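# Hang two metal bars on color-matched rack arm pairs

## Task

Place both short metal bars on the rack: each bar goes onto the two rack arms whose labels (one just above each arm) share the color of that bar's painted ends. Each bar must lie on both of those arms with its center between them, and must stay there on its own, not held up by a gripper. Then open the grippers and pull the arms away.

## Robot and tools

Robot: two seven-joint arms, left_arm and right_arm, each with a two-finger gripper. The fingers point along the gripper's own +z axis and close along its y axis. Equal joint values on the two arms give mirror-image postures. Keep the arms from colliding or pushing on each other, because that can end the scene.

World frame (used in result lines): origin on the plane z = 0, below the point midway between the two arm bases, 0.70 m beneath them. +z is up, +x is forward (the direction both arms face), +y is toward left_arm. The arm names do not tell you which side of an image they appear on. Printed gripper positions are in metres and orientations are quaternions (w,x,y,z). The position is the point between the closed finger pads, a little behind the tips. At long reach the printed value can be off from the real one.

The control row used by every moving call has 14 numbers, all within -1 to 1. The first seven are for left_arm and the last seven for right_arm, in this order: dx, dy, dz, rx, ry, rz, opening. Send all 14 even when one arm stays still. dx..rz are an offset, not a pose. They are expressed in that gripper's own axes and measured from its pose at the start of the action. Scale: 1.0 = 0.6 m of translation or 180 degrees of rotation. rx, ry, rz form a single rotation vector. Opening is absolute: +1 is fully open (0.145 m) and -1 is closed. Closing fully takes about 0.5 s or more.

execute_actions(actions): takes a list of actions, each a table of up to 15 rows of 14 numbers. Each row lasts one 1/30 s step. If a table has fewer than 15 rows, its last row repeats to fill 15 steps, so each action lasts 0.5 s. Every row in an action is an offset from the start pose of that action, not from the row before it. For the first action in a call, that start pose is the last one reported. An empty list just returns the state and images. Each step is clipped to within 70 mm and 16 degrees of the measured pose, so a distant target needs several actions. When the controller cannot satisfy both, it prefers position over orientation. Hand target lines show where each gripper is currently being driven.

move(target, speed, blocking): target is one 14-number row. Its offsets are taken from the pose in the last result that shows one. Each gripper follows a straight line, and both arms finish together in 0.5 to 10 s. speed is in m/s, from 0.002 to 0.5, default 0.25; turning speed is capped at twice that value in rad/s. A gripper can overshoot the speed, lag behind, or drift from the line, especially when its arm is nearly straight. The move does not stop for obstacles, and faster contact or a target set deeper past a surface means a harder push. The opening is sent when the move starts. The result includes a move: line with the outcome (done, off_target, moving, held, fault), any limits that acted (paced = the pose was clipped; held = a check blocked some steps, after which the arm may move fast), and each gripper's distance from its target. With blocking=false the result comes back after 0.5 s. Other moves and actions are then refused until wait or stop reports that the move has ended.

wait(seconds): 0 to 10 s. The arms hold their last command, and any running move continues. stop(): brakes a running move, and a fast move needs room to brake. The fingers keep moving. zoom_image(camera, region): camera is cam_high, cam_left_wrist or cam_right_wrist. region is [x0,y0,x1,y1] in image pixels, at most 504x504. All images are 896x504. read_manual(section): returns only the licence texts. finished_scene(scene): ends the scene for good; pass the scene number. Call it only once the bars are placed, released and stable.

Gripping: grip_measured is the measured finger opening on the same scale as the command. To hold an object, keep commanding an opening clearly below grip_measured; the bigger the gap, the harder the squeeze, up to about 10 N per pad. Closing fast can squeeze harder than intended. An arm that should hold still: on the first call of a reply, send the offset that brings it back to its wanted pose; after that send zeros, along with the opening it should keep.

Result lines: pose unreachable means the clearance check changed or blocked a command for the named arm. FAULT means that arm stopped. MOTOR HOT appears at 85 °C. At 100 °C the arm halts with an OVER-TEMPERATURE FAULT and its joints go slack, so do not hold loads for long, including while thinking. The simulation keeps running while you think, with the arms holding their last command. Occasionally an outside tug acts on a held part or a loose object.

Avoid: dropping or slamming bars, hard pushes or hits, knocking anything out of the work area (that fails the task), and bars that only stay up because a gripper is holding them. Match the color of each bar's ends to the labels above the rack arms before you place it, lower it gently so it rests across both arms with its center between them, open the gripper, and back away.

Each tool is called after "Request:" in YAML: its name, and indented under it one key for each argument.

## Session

Request:
execute_actions:
  actions: []

Scene clock: 0.00 s.
left_arm: end_effector_position=(+0.2687, +0.1476, +0.4469) grip_measured=+1.00 end_effector_quat_wxyz=(+0.010, +0.710, -0.002, +0.704) | right_arm: end_effector_position=(+0.2698, -0.1565, +0.4498) grip_measured=+1.00 end_effector_quat_wxyz=(+0.002, +0.709, -0.004, +0.705)
Joint positions: left_arm=[-0.438  0.333 -0.298  1.807  0.18  -0.279 -0.347  0.145] | right_arm=[-0.442  0.34  -0.278  1.818  0.184 -0.27  -0.361  0.145]
Joint velocities: left_arm=[-0.077  0.011 -0.002  0.012  0.037 -0.022 -0.139 -0.   ] | right_arm=[-0.011 -0.055  0.017 -0.022 -0.037  0.022 -0.037  0.   ]
Hand target (left_arm): +0.269, +0.148, +0.447; +0.010, +0.710, -0.002, +0.704
Hand target (right_arm): +0.270, -0.156, +0.450; +0.002, +0.709, -0.004, +0.705

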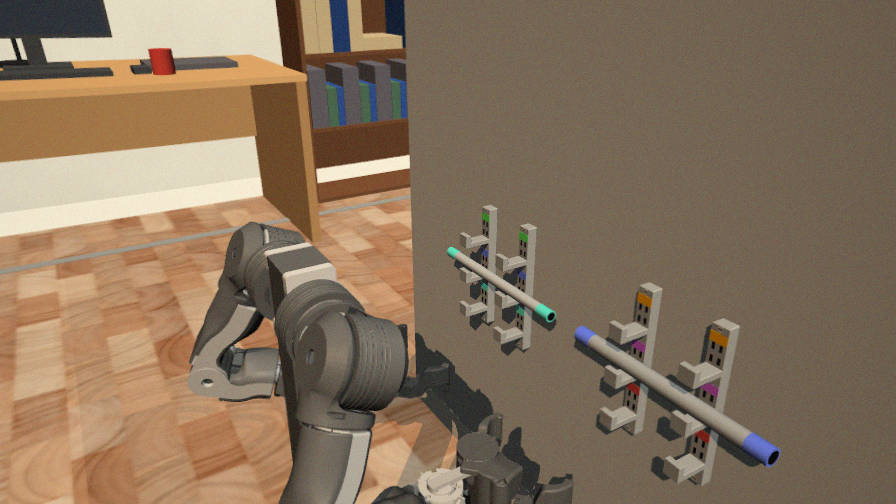

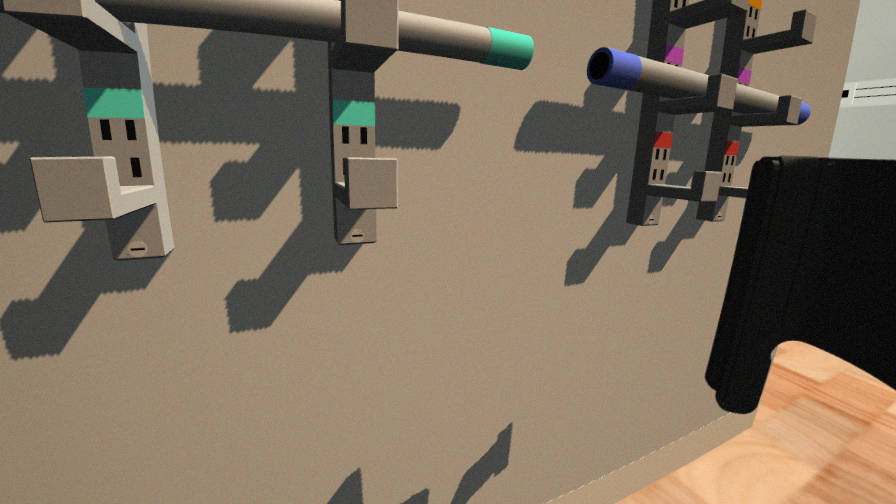

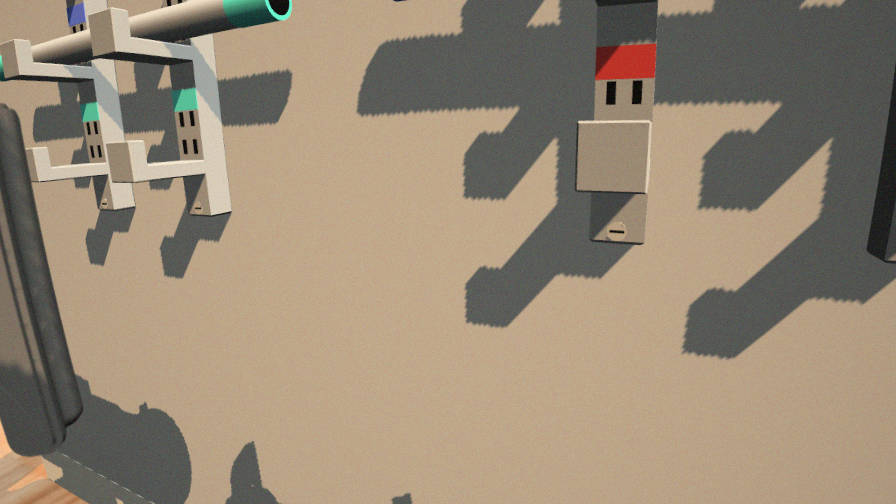

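Request:
move:
  target: [0.167,-0.067,0.07,0,0,0,-0.15,0.167,0.27,0.09,0,0,0,-0.15]
  speed: 0.3

Request:
move:
  target: [0,0,0,0,0,0.5,-0.15,0,0,0,0,0,-0.5,-0.15]
  speed: 0.5

Scene clock: 2.60 s.
left_arm: end_effector_position=(+0.3113, +0.1883, +0.5465) grip_measured=-0.15 end_effector_quat_wxyz=(+0.009, +0.709, -0.003, +0.705) | right_arm: end_effector_position=(+0.3240, -0.3151, +0.5524) grip_measured=-0.15 end_effector_quat_wxyz=(+0.001, +0.706, -0.002, +0.708)
Joint positions: left_arm=[-0.279  0.534 -0.107  2.119  0.491  0.156 -0.339  0.064] | right_arm=[-0.4    0.879  0.232  1.81   0.9   -0.073 -0.045  0.064]
Joint velocities: left_arm=[-0.011 -0.077 -0.017 -0.012  0.022  0.066  0.022 -0.   ] | right_arm=[ 0.033  0.033 -0.007 -0.017  0.037 -0.051  0.037  0.   ]
Hand target (left_arm): +0.311, +0.188, +0.546; +0.011, +0.711, -0.004, +0.703
Hand target (right_arm): +0.324, -0.314, +0.551; -0.002, +0.709, -0.000, +0.706
Off the commanded pose (left_arm): 0.001 m, 0 deg.
Off the commanded pose (right_arm): 0.005 m, 1 deg.
move: off_target (right_arm)
camera_calibration (this result's frames):
cam_left_wrist: T_world_to_cam=[[-0.405787, -0.912764, 0.0468973, 0.264302], [-0.242099, 0.0578678, -0.968524, 0.602183], [0.88132, -0.404369, -0.244462, -0.0147441], [0, 0, 0, 1]] pos_world=[0.266033, 0.200437, 0.567229]
cam_right_wrist: T_world_to_cam=[[0.397003, -0.917298, -0.0308722, -0.389462], [-0.239753, -0.0711779, -0.968221, 0.601321], [0.88595, 0.391788, -0.248182, 0.0281685], [0, 0, 0, 1]] pos_world=[0.27383, -0.325488, 0.577179]

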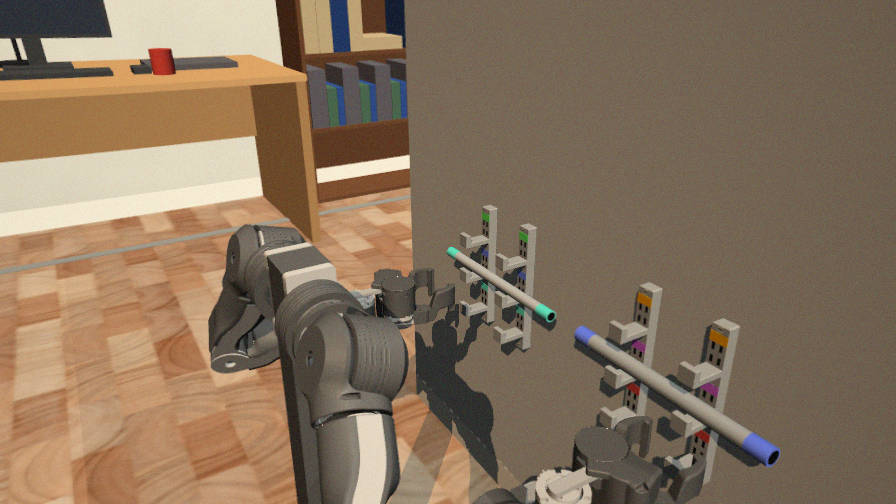

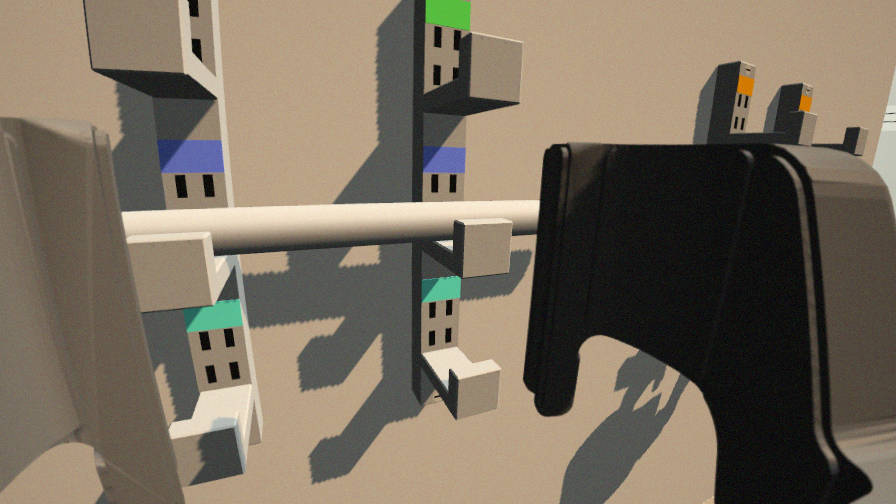

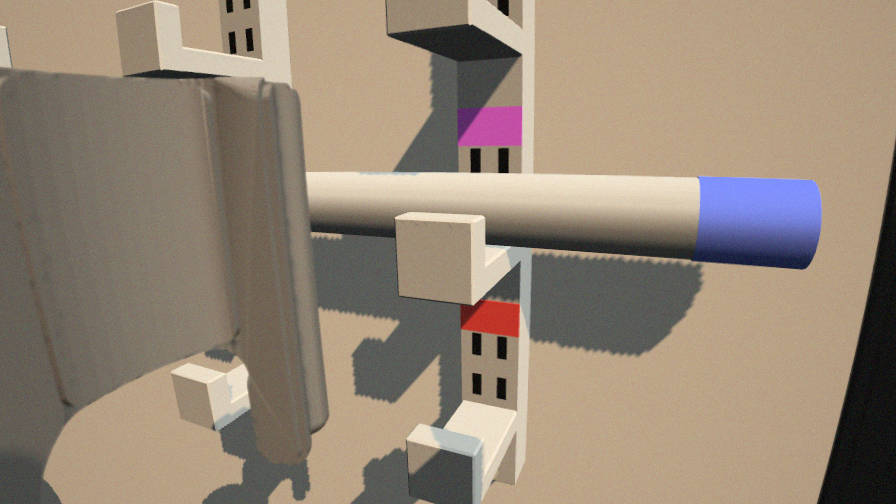

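Scene clock: 4.70 s.
left_arm: end_effector_position=(+0.3098, +0.1912, +0.5441) grip_measured=-0.15 end_effector_quat_wxyz=(+0.493, -0.503, +0.504, -0.499) | right_arm: end_effector_position=(+0.3240, -0.3146, +0.5531) grip_measured=-0.15 end_effector_quat_wxyz=(+0.503, +0.499, +0.495, +0.502)
Joint positions: left_arm=[ 0.014  1.057 -0.673  2.116 -0.576  0.785 -0.278  0.064] | right_arm=[-0.472  1.24  -0.014  1.81  -0.334  0.234 -0.42   0.064]
Joint velocities: left_arm=[-0.077  0.055  0.007  0.002 -0.037 -0.051  0.125  0.   ] | right_arm=[ 0.099  0.033 -0.002 -0.002 -0.022 -0.022 -0.037  0.   ]
Hand target (left_arm): +0.310, +0.192, +0.544; +0.494, -0.505, +0.504, -0.497
Hand target (right_arm): +0.324, -0.315, +0.554; +0.506, +0.498, +0.493, +0.503
Off the commanded pose (left_arm): 0.004 m, 1 deg.
Off the commanded pose (right_arm): 0.001 m, 1 deg.
joint sent to its limit (left arm) — the command would take joint 6 (wrist pitch) past its upper limit, so that joint was sent only as far as its limit.
move: off_target (left_arm)
camera_calibration (this result's frames):
cam_left_wrist: T_world_to_cam=[[-0.404144, -0.0382232, -0.913896, 0.621527], [-0.228732, 0.971607, 0.0605131, -0.139418], [0.885635, 0.233493, -0.401412, -0.0508095], [0, 0, 0, 1]] pos_world=[0.264296, 0.17108, 0.556052]
cam_right_wrist: T_world_to_cam=[[0.389973, -0.0359814, 0.920123, -0.63545], [-0.247883, -0.966452, 0.0672665, -0.249753], [0.886834, -0.254315, -0.38581, -0.0992214], [0, 0, 0, 1]] pos_world=[0.273892, -0.289472, 0.563212]

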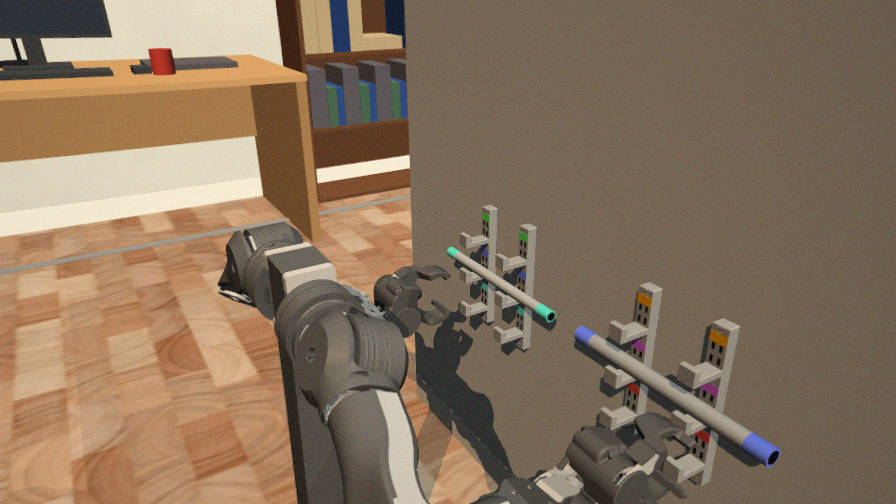

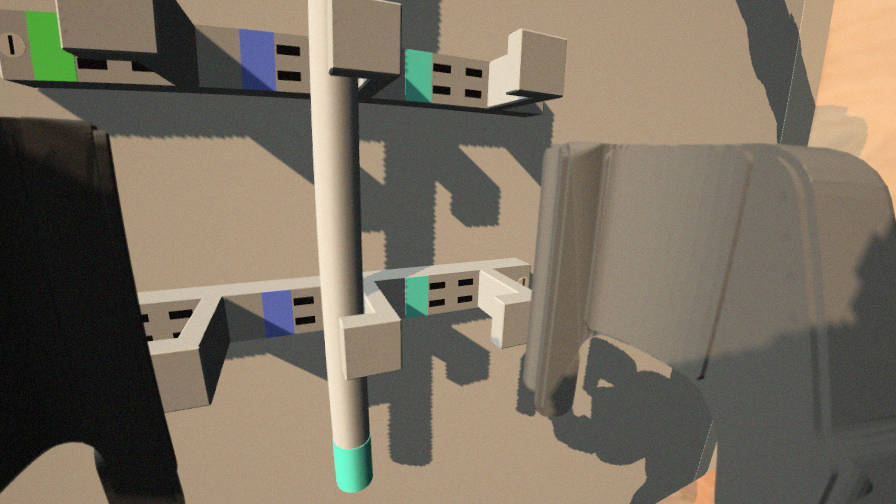

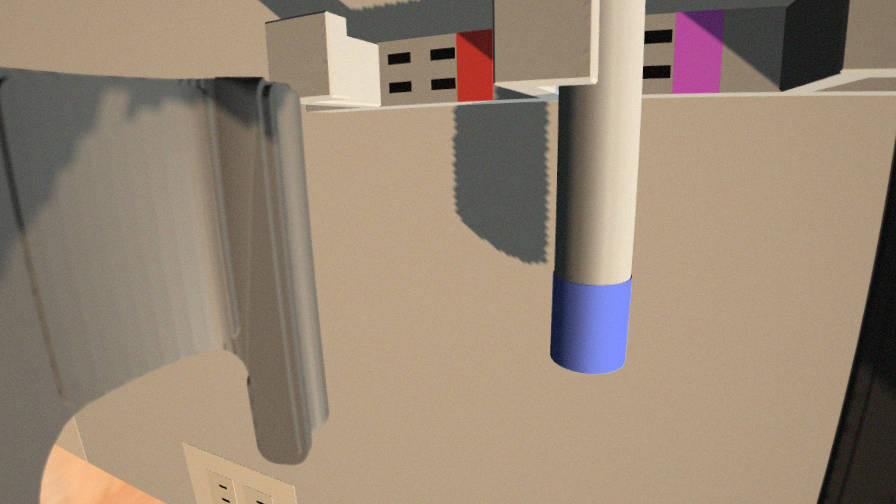

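Request:
move:
  target: [0.005,0,0.2,0,0,0,-0.15,-0.006,0,0.174,0,0,0,-0.15]
  speed: 0.12

Scene clock: 6.83 s.
left_arm: end_effector_position=(+0.4306, +0.1879, +0.5476) grip_measured=-0.15 end_effector_quat_wxyz=(+0.498, -0.500, +0.501, -0.502) | right_arm: end_effector_position=(+0.4272, -0.3215, +0.5553) grip_measured=-0.15 end_effector_quat_wxyz=(+0.507, +0.500, +0.488, +0.504)
Joint positions: left_arm=[ 0.578  0.761 -0.855  1.57  -0.6    0.571 -0.094  0.064] | right_arm=[ 0.41   0.956 -0.503  1.327 -0.52   0.086 -0.164  0.064]
Joint velocities: left_arm=[-0.099 -0.011  0.007 -0.017  0.051  0.066  0.007 -0.   ] | right_arm=[-0.011  0.033  0.012  0.007 -0.007 -0.066  0.051  0.   ]
Hand target (left_arm): +0.430, +0.187, +0.545; +0.495, -0.500, +0.505, -0.500
Hand target (right_arm): +0.427, -0.321, +0.554; +0.505, +0.500, +0.492, +0.502
Off the commanded pose (left_arm): 0.005 m, 1 deg.
Off the commanded pose (right_arm): 0.003 m, 1 deg.
move: off_target (left_arm)
camera_calibration (this result's frames):
cam_left_wrist: T_world_to_cam=[[-0.390953, -0.0374357, -0.919649, 0.670783], [-0.231952, 0.970931, 0.0590823, -0.106531], [0.890704, 0.236413, -0.388272, -0.165549], [0, 0, 0, 1]] pos_world=[0.38499, 0.167683, 0.558901]
cam_right_wrist: T_world_to_cam=[[0.379455, -0.0446035, 0.924134, -0.678471], [-0.257209, -0.964549, 0.0590575, -0.221796], [0.888739, -0.260106, -0.377476, -0.198998], [0, 0, 0, 1]] pos_world=[0.377259, -0.295956, 0.56498]

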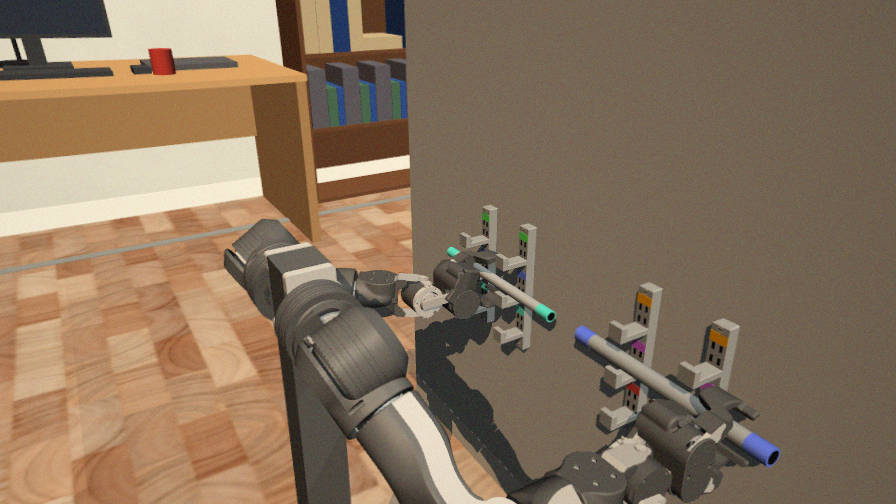

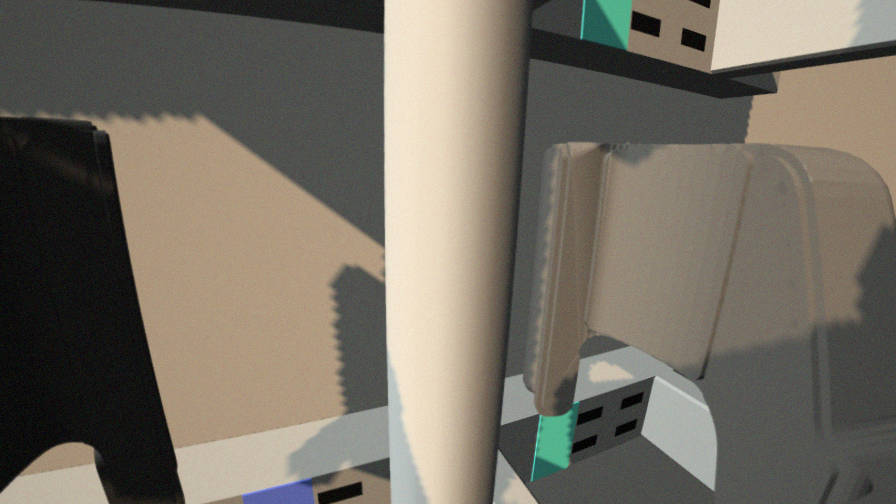

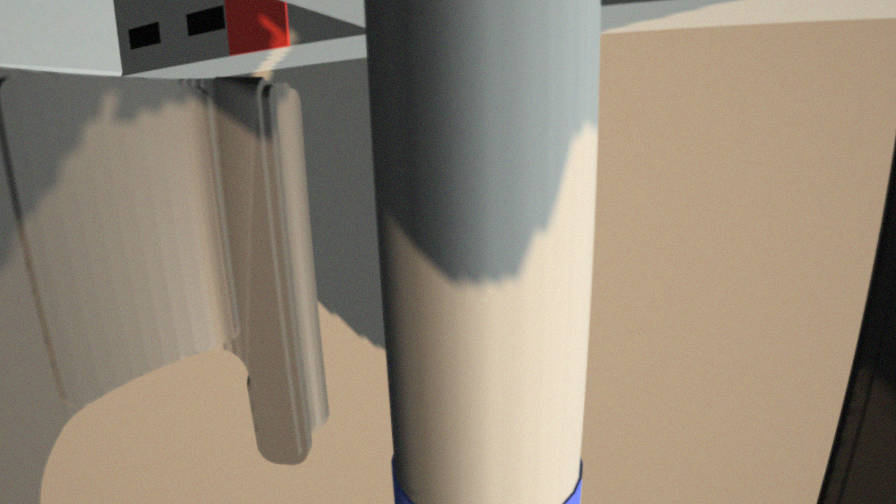

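Request:
move:
  target: [0,0.012,0,0,0,0,-0.15,0,-0.003,0,0,0,0,-0.15]
  speed: 0.05

Request:
move:
  target: [0,0,0,0,0,0,-1,0,0,0,0,0,0,-1]

Request:
move:
  target: [0,-0.058,0,0,0,0,-1,0,0.058,0,0,0,0,-1]
  speed: 0.08

Request:
move:
  target: [0,0,-0.11,0,0,0,-1,0,0,-0.11,0,0,0,-1]
  speed: 0.1

Scene clock: 8.17 s.
left_arm: end_effector_position=(+0.4309, +0.1886, +0.5413) grip_measured=-0.15 end_effector_quat_wxyz=(+0.497, -0.501, +0.500, -0.501) | right_arm: end_effector_position=(+0.4274, -0.3220, +0.5542) grip_measured=-0.15 end_effector_quat_wxyz=(+0.507, +0.501, +0.488, +0.503)
Joint positions: left_arm=[ 0.567  0.75  -0.855  1.549 -0.601  0.564 -0.111  0.064] | right_arm=[ 0.41   0.954 -0.503  1.323 -0.521  0.086 -0.164  0.064]
Joint velocities: left_arm=[-0.121  0.033 -0.002 -0.017 -0.051 -0.037  0.022 -0.   ] | right_arm=[-0.055  0.033 -0.012 -0.027  0.022 -0.066 -0.022 -0.   ]
Hand target (left_arm): +0.431, +0.188, +0.540; +0.498, -0.500, +0.501, -0.502
Hand target (right_arm): +0.427, -0.321, +0.553; +0.507, +0.500, +0.488, +0.504
Off the commanded pose (left_arm): 0.001 m, 0 deg.
Off the commanded pose (right_arm): 0.001 m, 0 deg.
move: done
camera_calibration (this result's frames):
cam_left_wrist: T_world_to_cam=[[-0.393332, -0.039605, -0.918543, 0.6659], [-0.234842, 0.970258, 0.0587275, -0.105225], [0.888898, 0.238812, -0.390934, -0.166697], [0, 0, 0, 1]] pos_world=[0.385385, 0.168277, 0.55267]
cam_right_wrist: T_world_to_cam=[[0.381066, -0.0457674, 0.923415, -0.678222], [-0.259184, -0.964013, 0.0591781, -0.221243], [0.887475, -0.261885, -0.379214, -0.198728], [0, 0, 0, 1]] pos_world=[0.377471, -0.296365, 0.564012]

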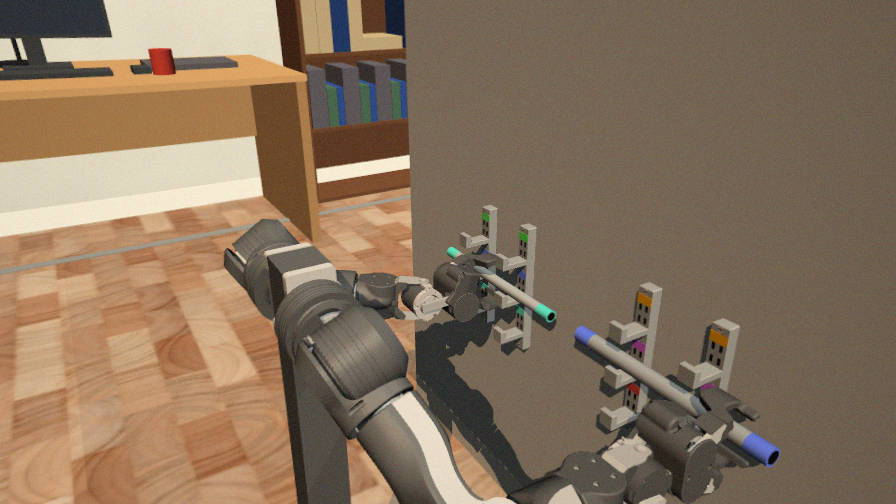

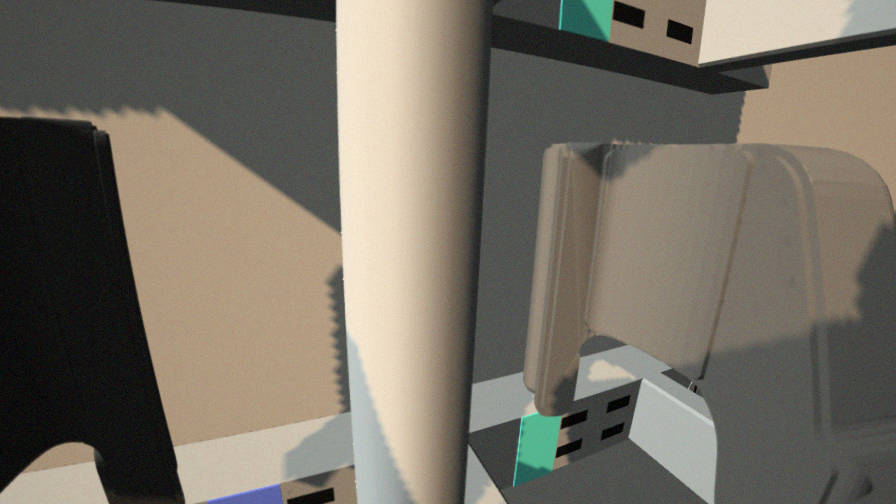

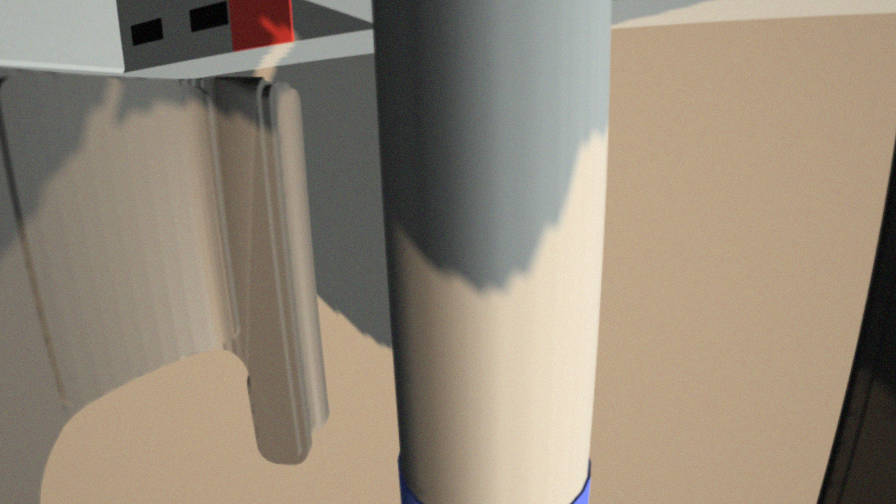

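Scene clock: 8.67 s.
left_arm: end_effector_position=(+0.4309, +0.1887, +0.5408) grip_measured=-0.74 end_effector_quat_wxyz=(+0.497, -0.502, +0.501, -0.500) | right_arm: end_effector_position=(+0.4269, -0.3217, +0.5516) grip_measured=-0.67 end_effector_quat_wxyz=(+0.506, +0.502, +0.493, +0.500)
Joint positions: left_arm=[ 0.567  0.75  -0.855  1.549 -0.599  0.564 -0.11   0.02 ] | right_arm=[ 0.407  0.953 -0.503  1.323 -0.528  0.086 -0.157  0.025]
Joint velocities: left_arm=[-0.055 -0.011 -0.012 -0.007  0.081 -0.007 -0.007 -0.   ] | right_arm=[-0.011  0.033 -0.027 -0.012  0.007 -0.037  0.007 -0.   ]
Hand target (left_arm): +0.431, +0.189, +0.541; +0.497, -0.501, +0.500, -0.501
Hand target (right_arm): +0.427, -0.322, +0.554; +0.507, +0.501, +0.488, +0.503
Off the commanded pose (left_arm): 0.000 m, 0 deg.
Off the commanded pose (right_arm): 0.003 m, 1 deg.
move: done
camera_calibration (this result's frames):
cam_left_wrist: T_world_to_cam=[[-0.395479, -0.040832, -0.917567, 0.666059], [-0.23484, 0.9703, 0.0580392, -0.104868], [0.887945, 0.238434, -0.393322, -0.165064], [0, 0, 0, 1]] pos_world=[0.385353, 0.168307, 0.552317]
cam_right_wrist: T_world_to_cam=[[0.390491, -0.039128, 0.919775, -0.675519], [-0.257347, -0.963906, 0.0682512, -0.226661], [0.883906, -0.263352, -0.386466, -0.19418], [0, 0, 0, 1]] pos_world=[0.37709, -0.29605, 0.561752]

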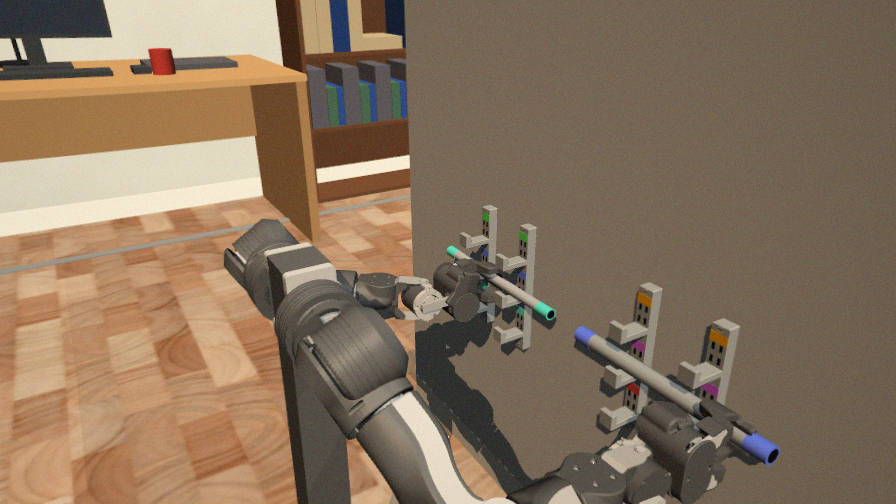

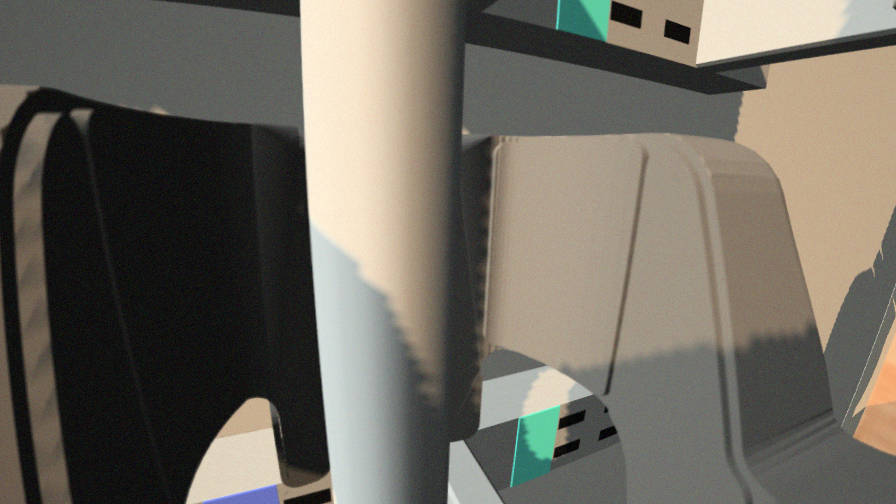

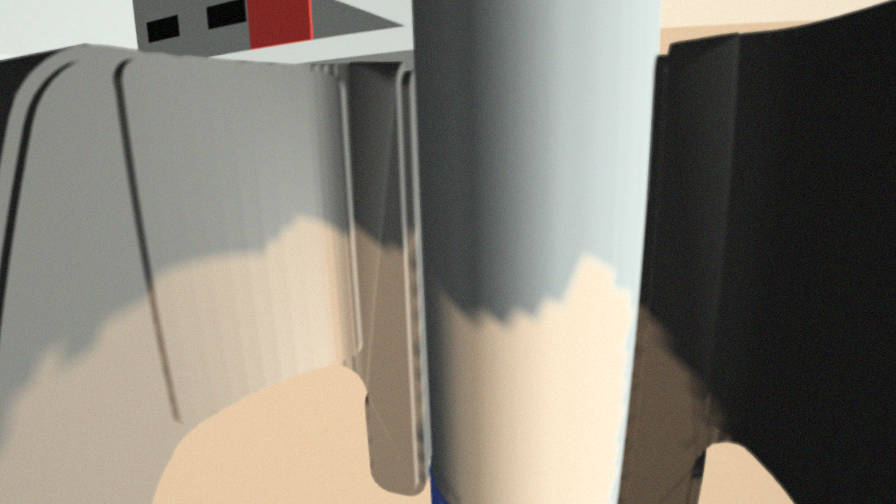

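Scene clock: 9.37 s.
left_arm: end_effector_position=(+0.4307, +0.1883, +0.5742) grip_measured=-0.74 end_effector_quat_wxyz=(+0.495, -0.503, +0.502, -0.501) | right_arm: end_effector_position=(+0.4263, -0.3199, +0.5805) grip_measured=-0.67 end_effector_quat_wxyz=(+0.502, +0.503, +0.500, +0.495)
Joint positions: left_arm=[ 0.64   0.807 -0.855  1.649 -0.581  0.61   0.004  0.02 ] | right_arm=[ 0.427  1.011 -0.463  1.419 -0.501  0.117 -0.041  0.025]
Joint velocities: left_arm=[ 0.033 -0.033  0.012  0.012  0.095  0.007  0.007 -0.   ] | right_arm=[ 0.033 -0.077 -0.002 -0.007  0.066 -0.066 -0.037 -0.   ]
Hand target (left_arm): +0.431, +0.189, +0.575; +0.496, -0.503, +0.501, -0.500
Hand target (right_arm): +0.427, -0.321, +0.586; +0.505, +0.502, +0.493, +0.500
Off the commanded pose (left_arm): 0.002 m, 0 deg.
Off the commanded pose (right_arm): 0.006 m, 1 deg.
move: off_target (right_arm)
camera_calibration (this result's frames):
cam_left_wrist: T_world_to_cam=[[-0.39873, -0.0407216, -0.916164, 0.697203], [-0.231988, 0.970999, 0.0578062, -0.107763], [0.887241, 0.235588, -0.396613, -0.148932], [0, 0, 0, 1]] pos_world=[0.385134, 0.168116, 0.585913]
cam_right_wrist: T_world_to_cam=[[0.406335, -0.0312862, 0.913188, -0.702208], [-0.250514, -0.964932, 0.0784108, -0.236228], [0.878712, -0.260628, -0.399924, -0.171105], [0, 0, 0, 1]] pos_world=[0.376506, -0.294508, 0.591342]

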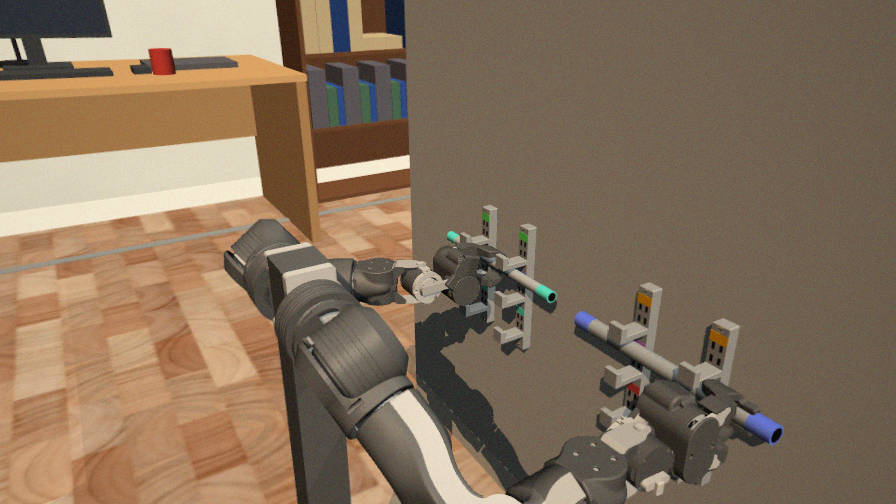

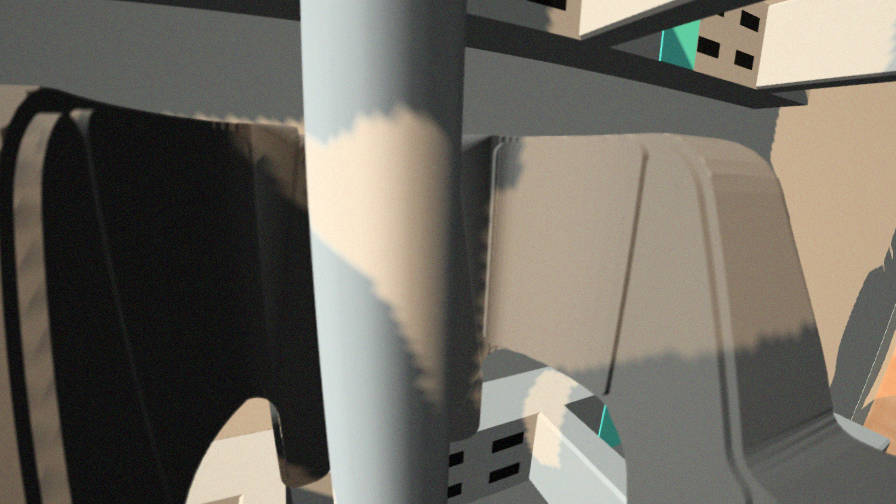

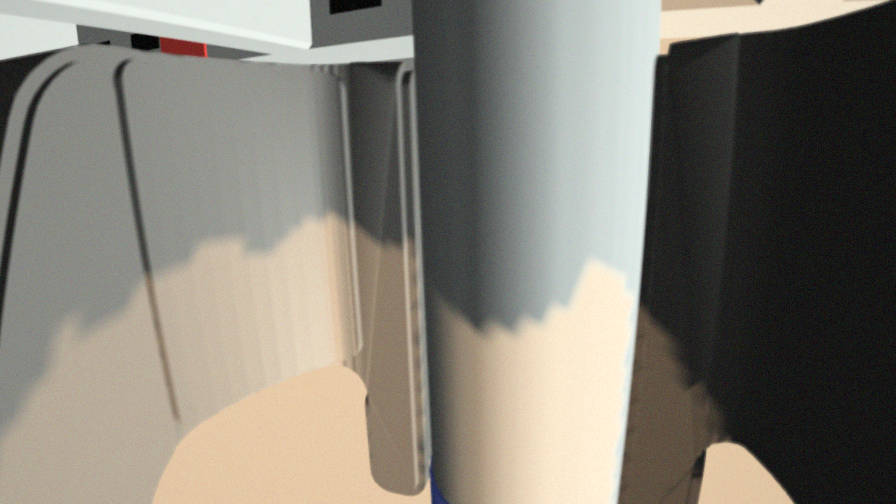

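Scene clock: 10.40 s.
left_arm: end_effector_position=(+0.3639, +0.1875, +0.5690) grip_measured=-0.74 end_effector_quat_wxyz=(+0.487, -0.508, +0.508, -0.497) | right_arm: end_effector_position=(+0.3604, -0.3181, +0.5754) grip_measured=-0.67 end_effector_quat_wxyz=(+0.496, +0.507, +0.509, +0.488)
Joint positions: left_arm=[ 0.382  0.987 -0.783  1.986 -0.559  0.755 -0.05   0.02 ] | right_arm=[-0.133  1.216 -0.134  1.741 -0.367  0.214 -0.165  0.025]
Joint velocities: left_arm=[-0.077 -0.099  0.007 -0.002 -0.095 -0.051 -0.022 -0.   ] | right_arm=[ 0.011 -0.011 -0.002  0.002 -0.037  0.007 -0.037  0.   ]
Hand target (left_arm): +0.364, +0.188, +0.573; +0.493, -0.504, +0.502, -0.500
Hand target (right_arm): +0.361, -0.318, +0.581; +0.500, +0.502, +0.502, +0.495
Off the commanded pose (left_arm): 0.006 m, 1 deg.
Off the commanded pose (right_arm): 0.006 m, 2 deg.
move: off_target (left_arm, right_arm)
camera_calibration (this result's frames):
cam_left_wrist: T_world_to_cam=[[-0.419167, -0.0414617, -0.906962, 0.66812], [-0.226404, 0.972172, 0.0601937, -0.125775], [0.879227, 0.230571, -0.416889, -0.0761037], [0, 0, 0, 1]] pos_world=[0.31849, 0.167524, 0.581804]
cam_right_wrist: T_world_to_cam=[[0.430039, -0.0243147, 0.902483, -0.670889], [-0.244915, -0.965293, 0.0906971, -0.259777], [0.868955, -0.260035, -0.421069, -0.0989485], [0, 0, 0, 1]] pos_world=[0.310867, -0.292803, 0.587363]

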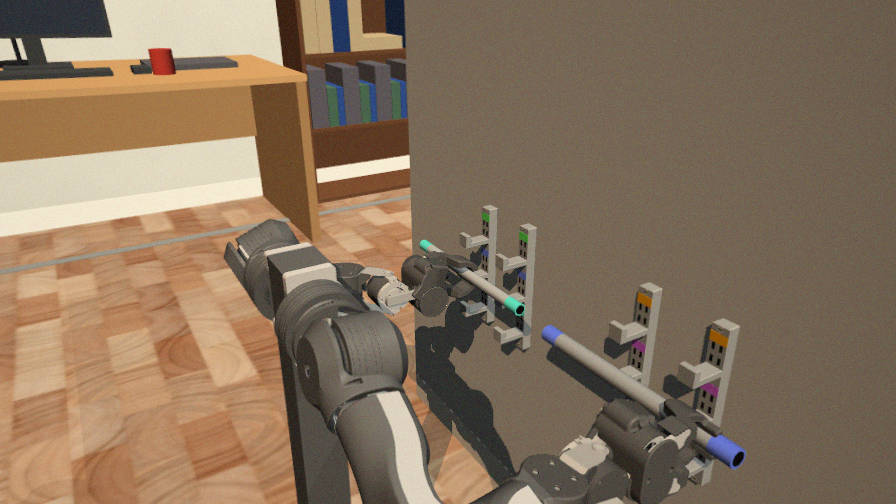

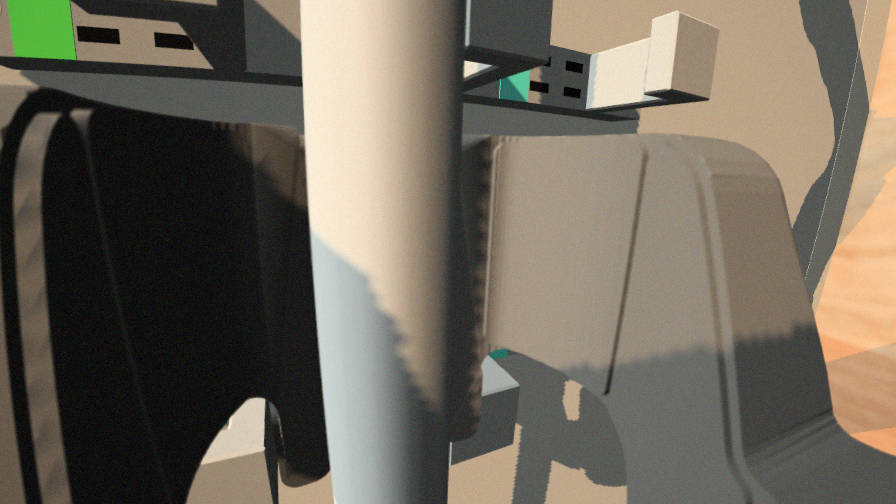

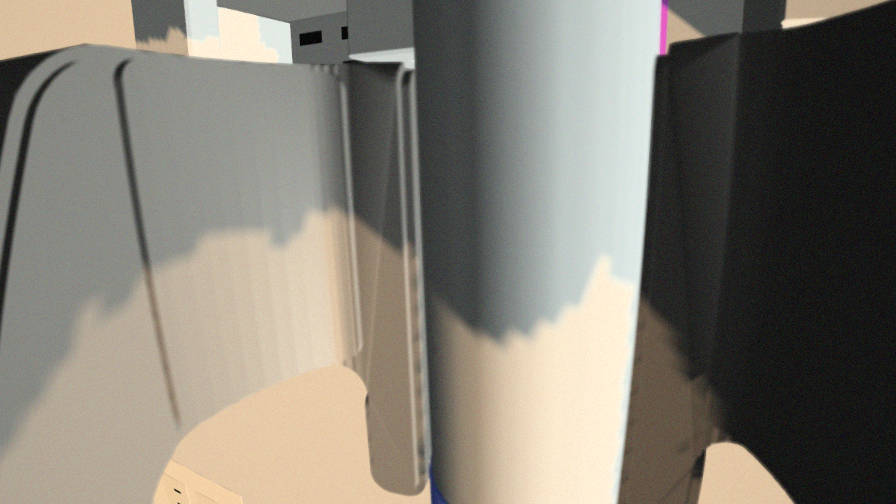

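Request:
move:
  target: [0,0.12,0,0,0,0,-1,0,0,0,0,0,0,-1]
  speed: 0.12

Request:
move:
  target: [0,0,0.11,0,0,0,-1,0,0,0,0,0,0,-1]
  speed: 0.1

Scene clock: 11.73 s.
left_arm: end_effector_position=(+0.3621, +0.1873, +0.4940) grip_measured=-0.74 end_effector_quat_wxyz=(+0.484, -0.513, +0.510, -0.492) | right_arm: end_effector_position=(+0.3601, -0.3178, +0.5731) grip_measured=-0.67 end_effector_quat_wxyz=(+0.494, +0.508, +0.512, +0.485)
Joint positions: left_arm=[ 0.228  0.83  -0.793  1.739 -0.62   0.631 -0.262  0.02 ] | right_arm=[-0.135  1.214 -0.134  1.741 -0.374  0.214 -0.156  0.025]
Joint velocities: left_arm=[ 0.055 -0.055 -0.017  0.012  0.066 -0.007 -0.051 -0.   ] | right_arm=[ 0.033  0.011 -0.002 -0.012 -0.066  0.037  0.051 -0.   ]
Hand target (left_arm): +0.363, +0.187, +0.498; +0.488, -0.507, +0.507, -0.498
Hand target (right_arm): +0.360, -0.318, +0.575; +0.496, +0.507, +0.509, +0.488
Off the commanded pose (left_arm): 0.003 m, 1 deg.
Off the commanded pose (right_arm): 0.002 m, 1 deg.
move: done
camera_calibration (this result's frames):
cam_left_wrist: T_world_to_cam=[[-0.433522, -0.0442561, -0.900056, 0.601661], [-0.228628, 0.971515, 0.0623515, -0.121638], [0.871658, 0.232809, -0.431291, -0.096329], [0, 0, 0, 1]] pos_world=[0.316989, 0.167227, 0.507567]
cam_right_wrist: T_world_to_cam=[[0.438431, -0.0201104, 0.89854, -0.668124], [-0.243278, -0.965084, 0.0971043, -0.263581], [0.865214, -0.261168, -0.428015, -0.0945499], [0, 0, 0, 1]] pos_world=[0.310608, -0.292508, 0.585462]

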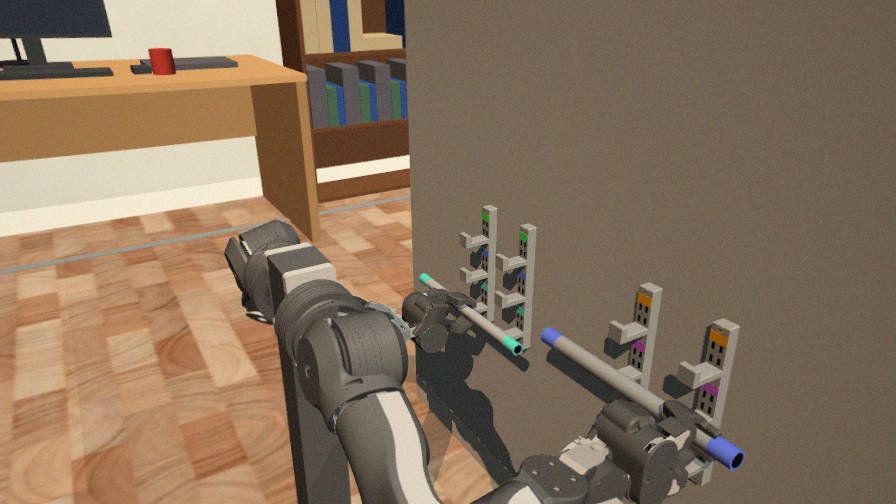

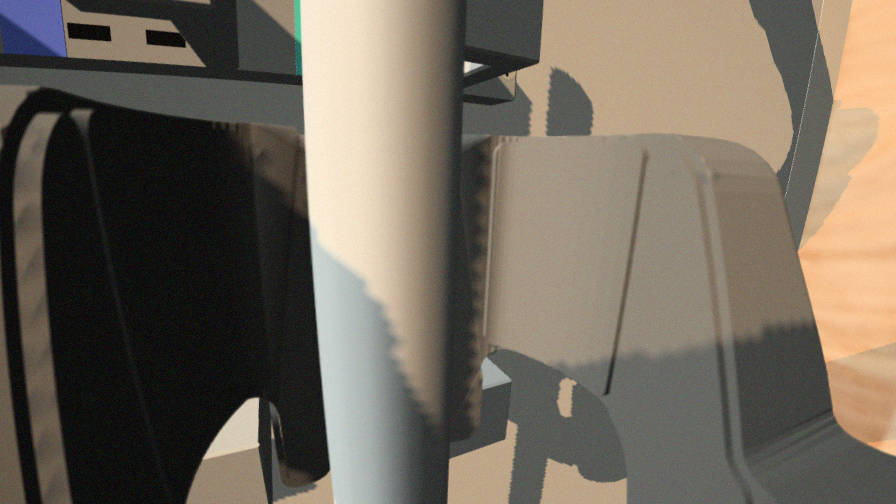

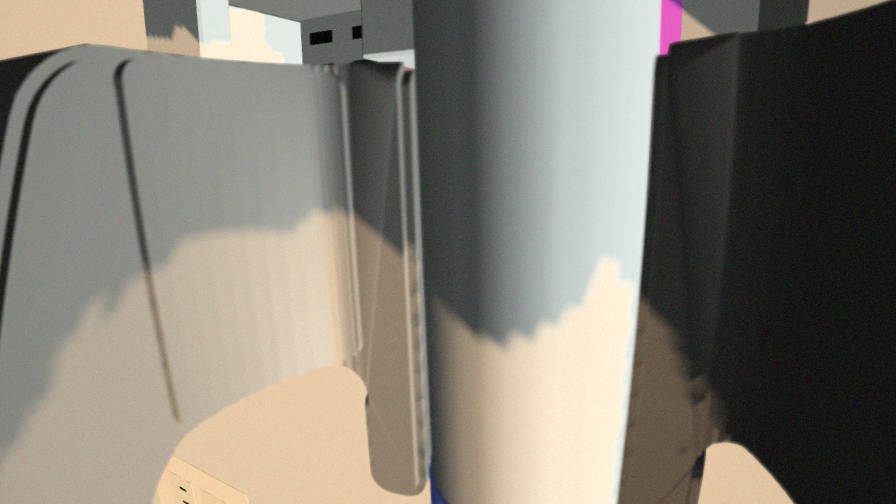

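Scene clock: 12.63 s.
left_arm: end_effector_position=(+0.4286, +0.1881, +0.4929) grip_measured=-0.74 end_effector_quat_wxyz=(+0.486, -0.514, +0.508, -0.492) | right_arm: end_effector_position=(+0.3597, -0.3175, +0.5707) grip_measured=-0.67 end_effector_quat_wxyz=(+0.493, +0.509, +0.516, +0.481)
Joint positions: left_arm=[ 0.489  0.669 -0.845  1.405 -0.621  0.493 -0.204  0.02 ] | right_arm=[-0.137  1.212 -0.134  1.741 -0.381  0.214 -0.148  0.025]
Joint velocities: left_arm=[-0.055  0.011 -0.012 -0.007 -0.037  0.022 -0.022 -0.   ] | right_arm=[-0.165  0.033 -0.007 -0.002  0.022  0.022 -0.037  0.   ]
Hand target (left_arm): +0.428, +0.187, +0.493; +0.485, -0.511, +0.510, -0.493
Hand target (right_arm): +0.360, -0.318, +0.573; +0.494, +0.508, +0.512, +0.485
Off the commanded pose (left_arm): 0.002 m, 0 deg.
Off the commanded pose (right_arm): 0.002 m, 1 deg.
move: done
camera_calibration (this result's frames):
cam_left_wrist: T_world_to_cam=[[-0.43039, -0.0463402, -0.901453, 0.629249], [-0.233182, 0.97049, 0.0614412, -0.104513], [0.872004, 0.236646, -0.428495, -0.157238], [0, 0, 0, 1]] pos_world=[0.383563, 0.167798, 0.506284]
cam_right_wrist: T_world_to_cam=[[0.447172, -0.0158774, 0.894307, -0.665149], [-0.241456, -0.964866, 0.103603, -0.267473], [0.861241, -0.262264, -0.435294, -0.0898998], [0, 0, 0, 1]] pos_world=[0.310278, -0.292213, 0.583426]

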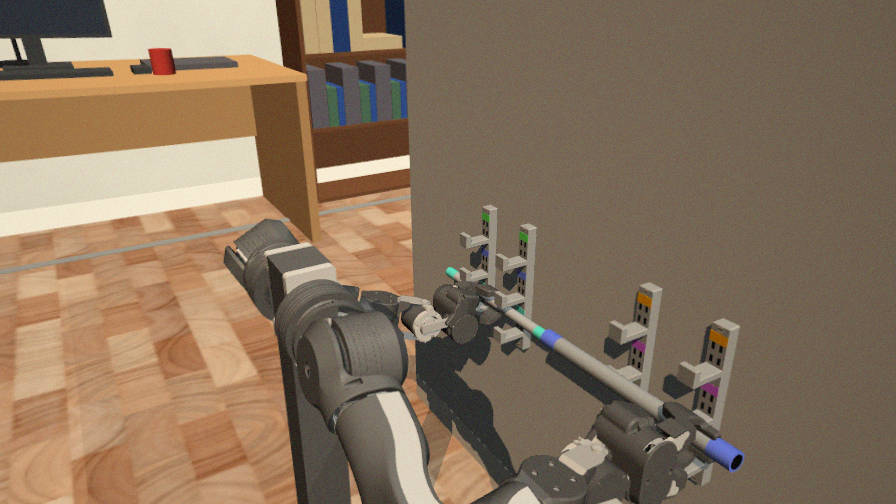

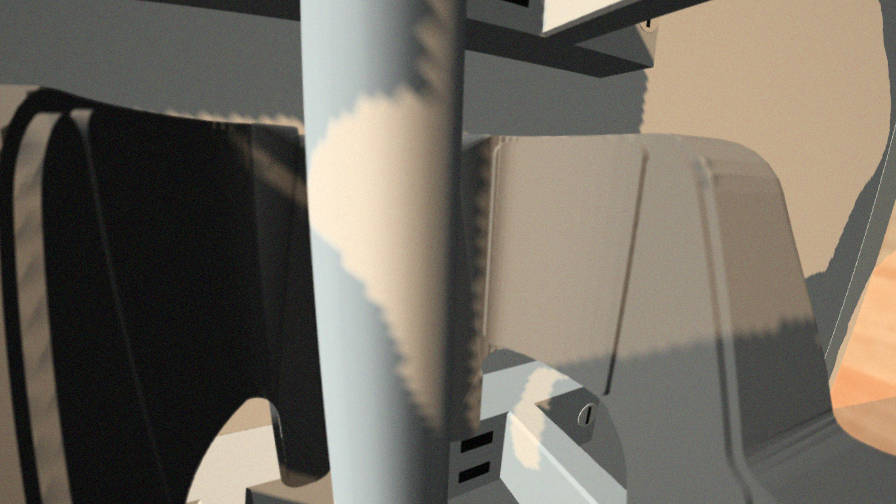

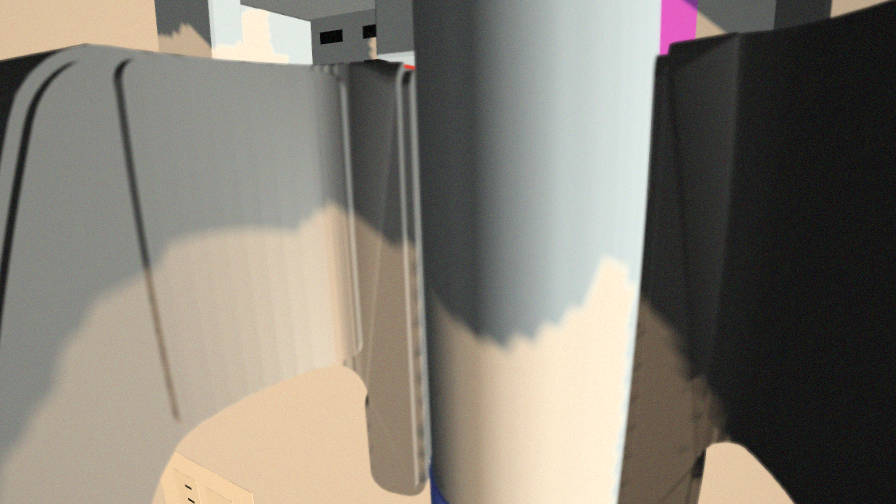

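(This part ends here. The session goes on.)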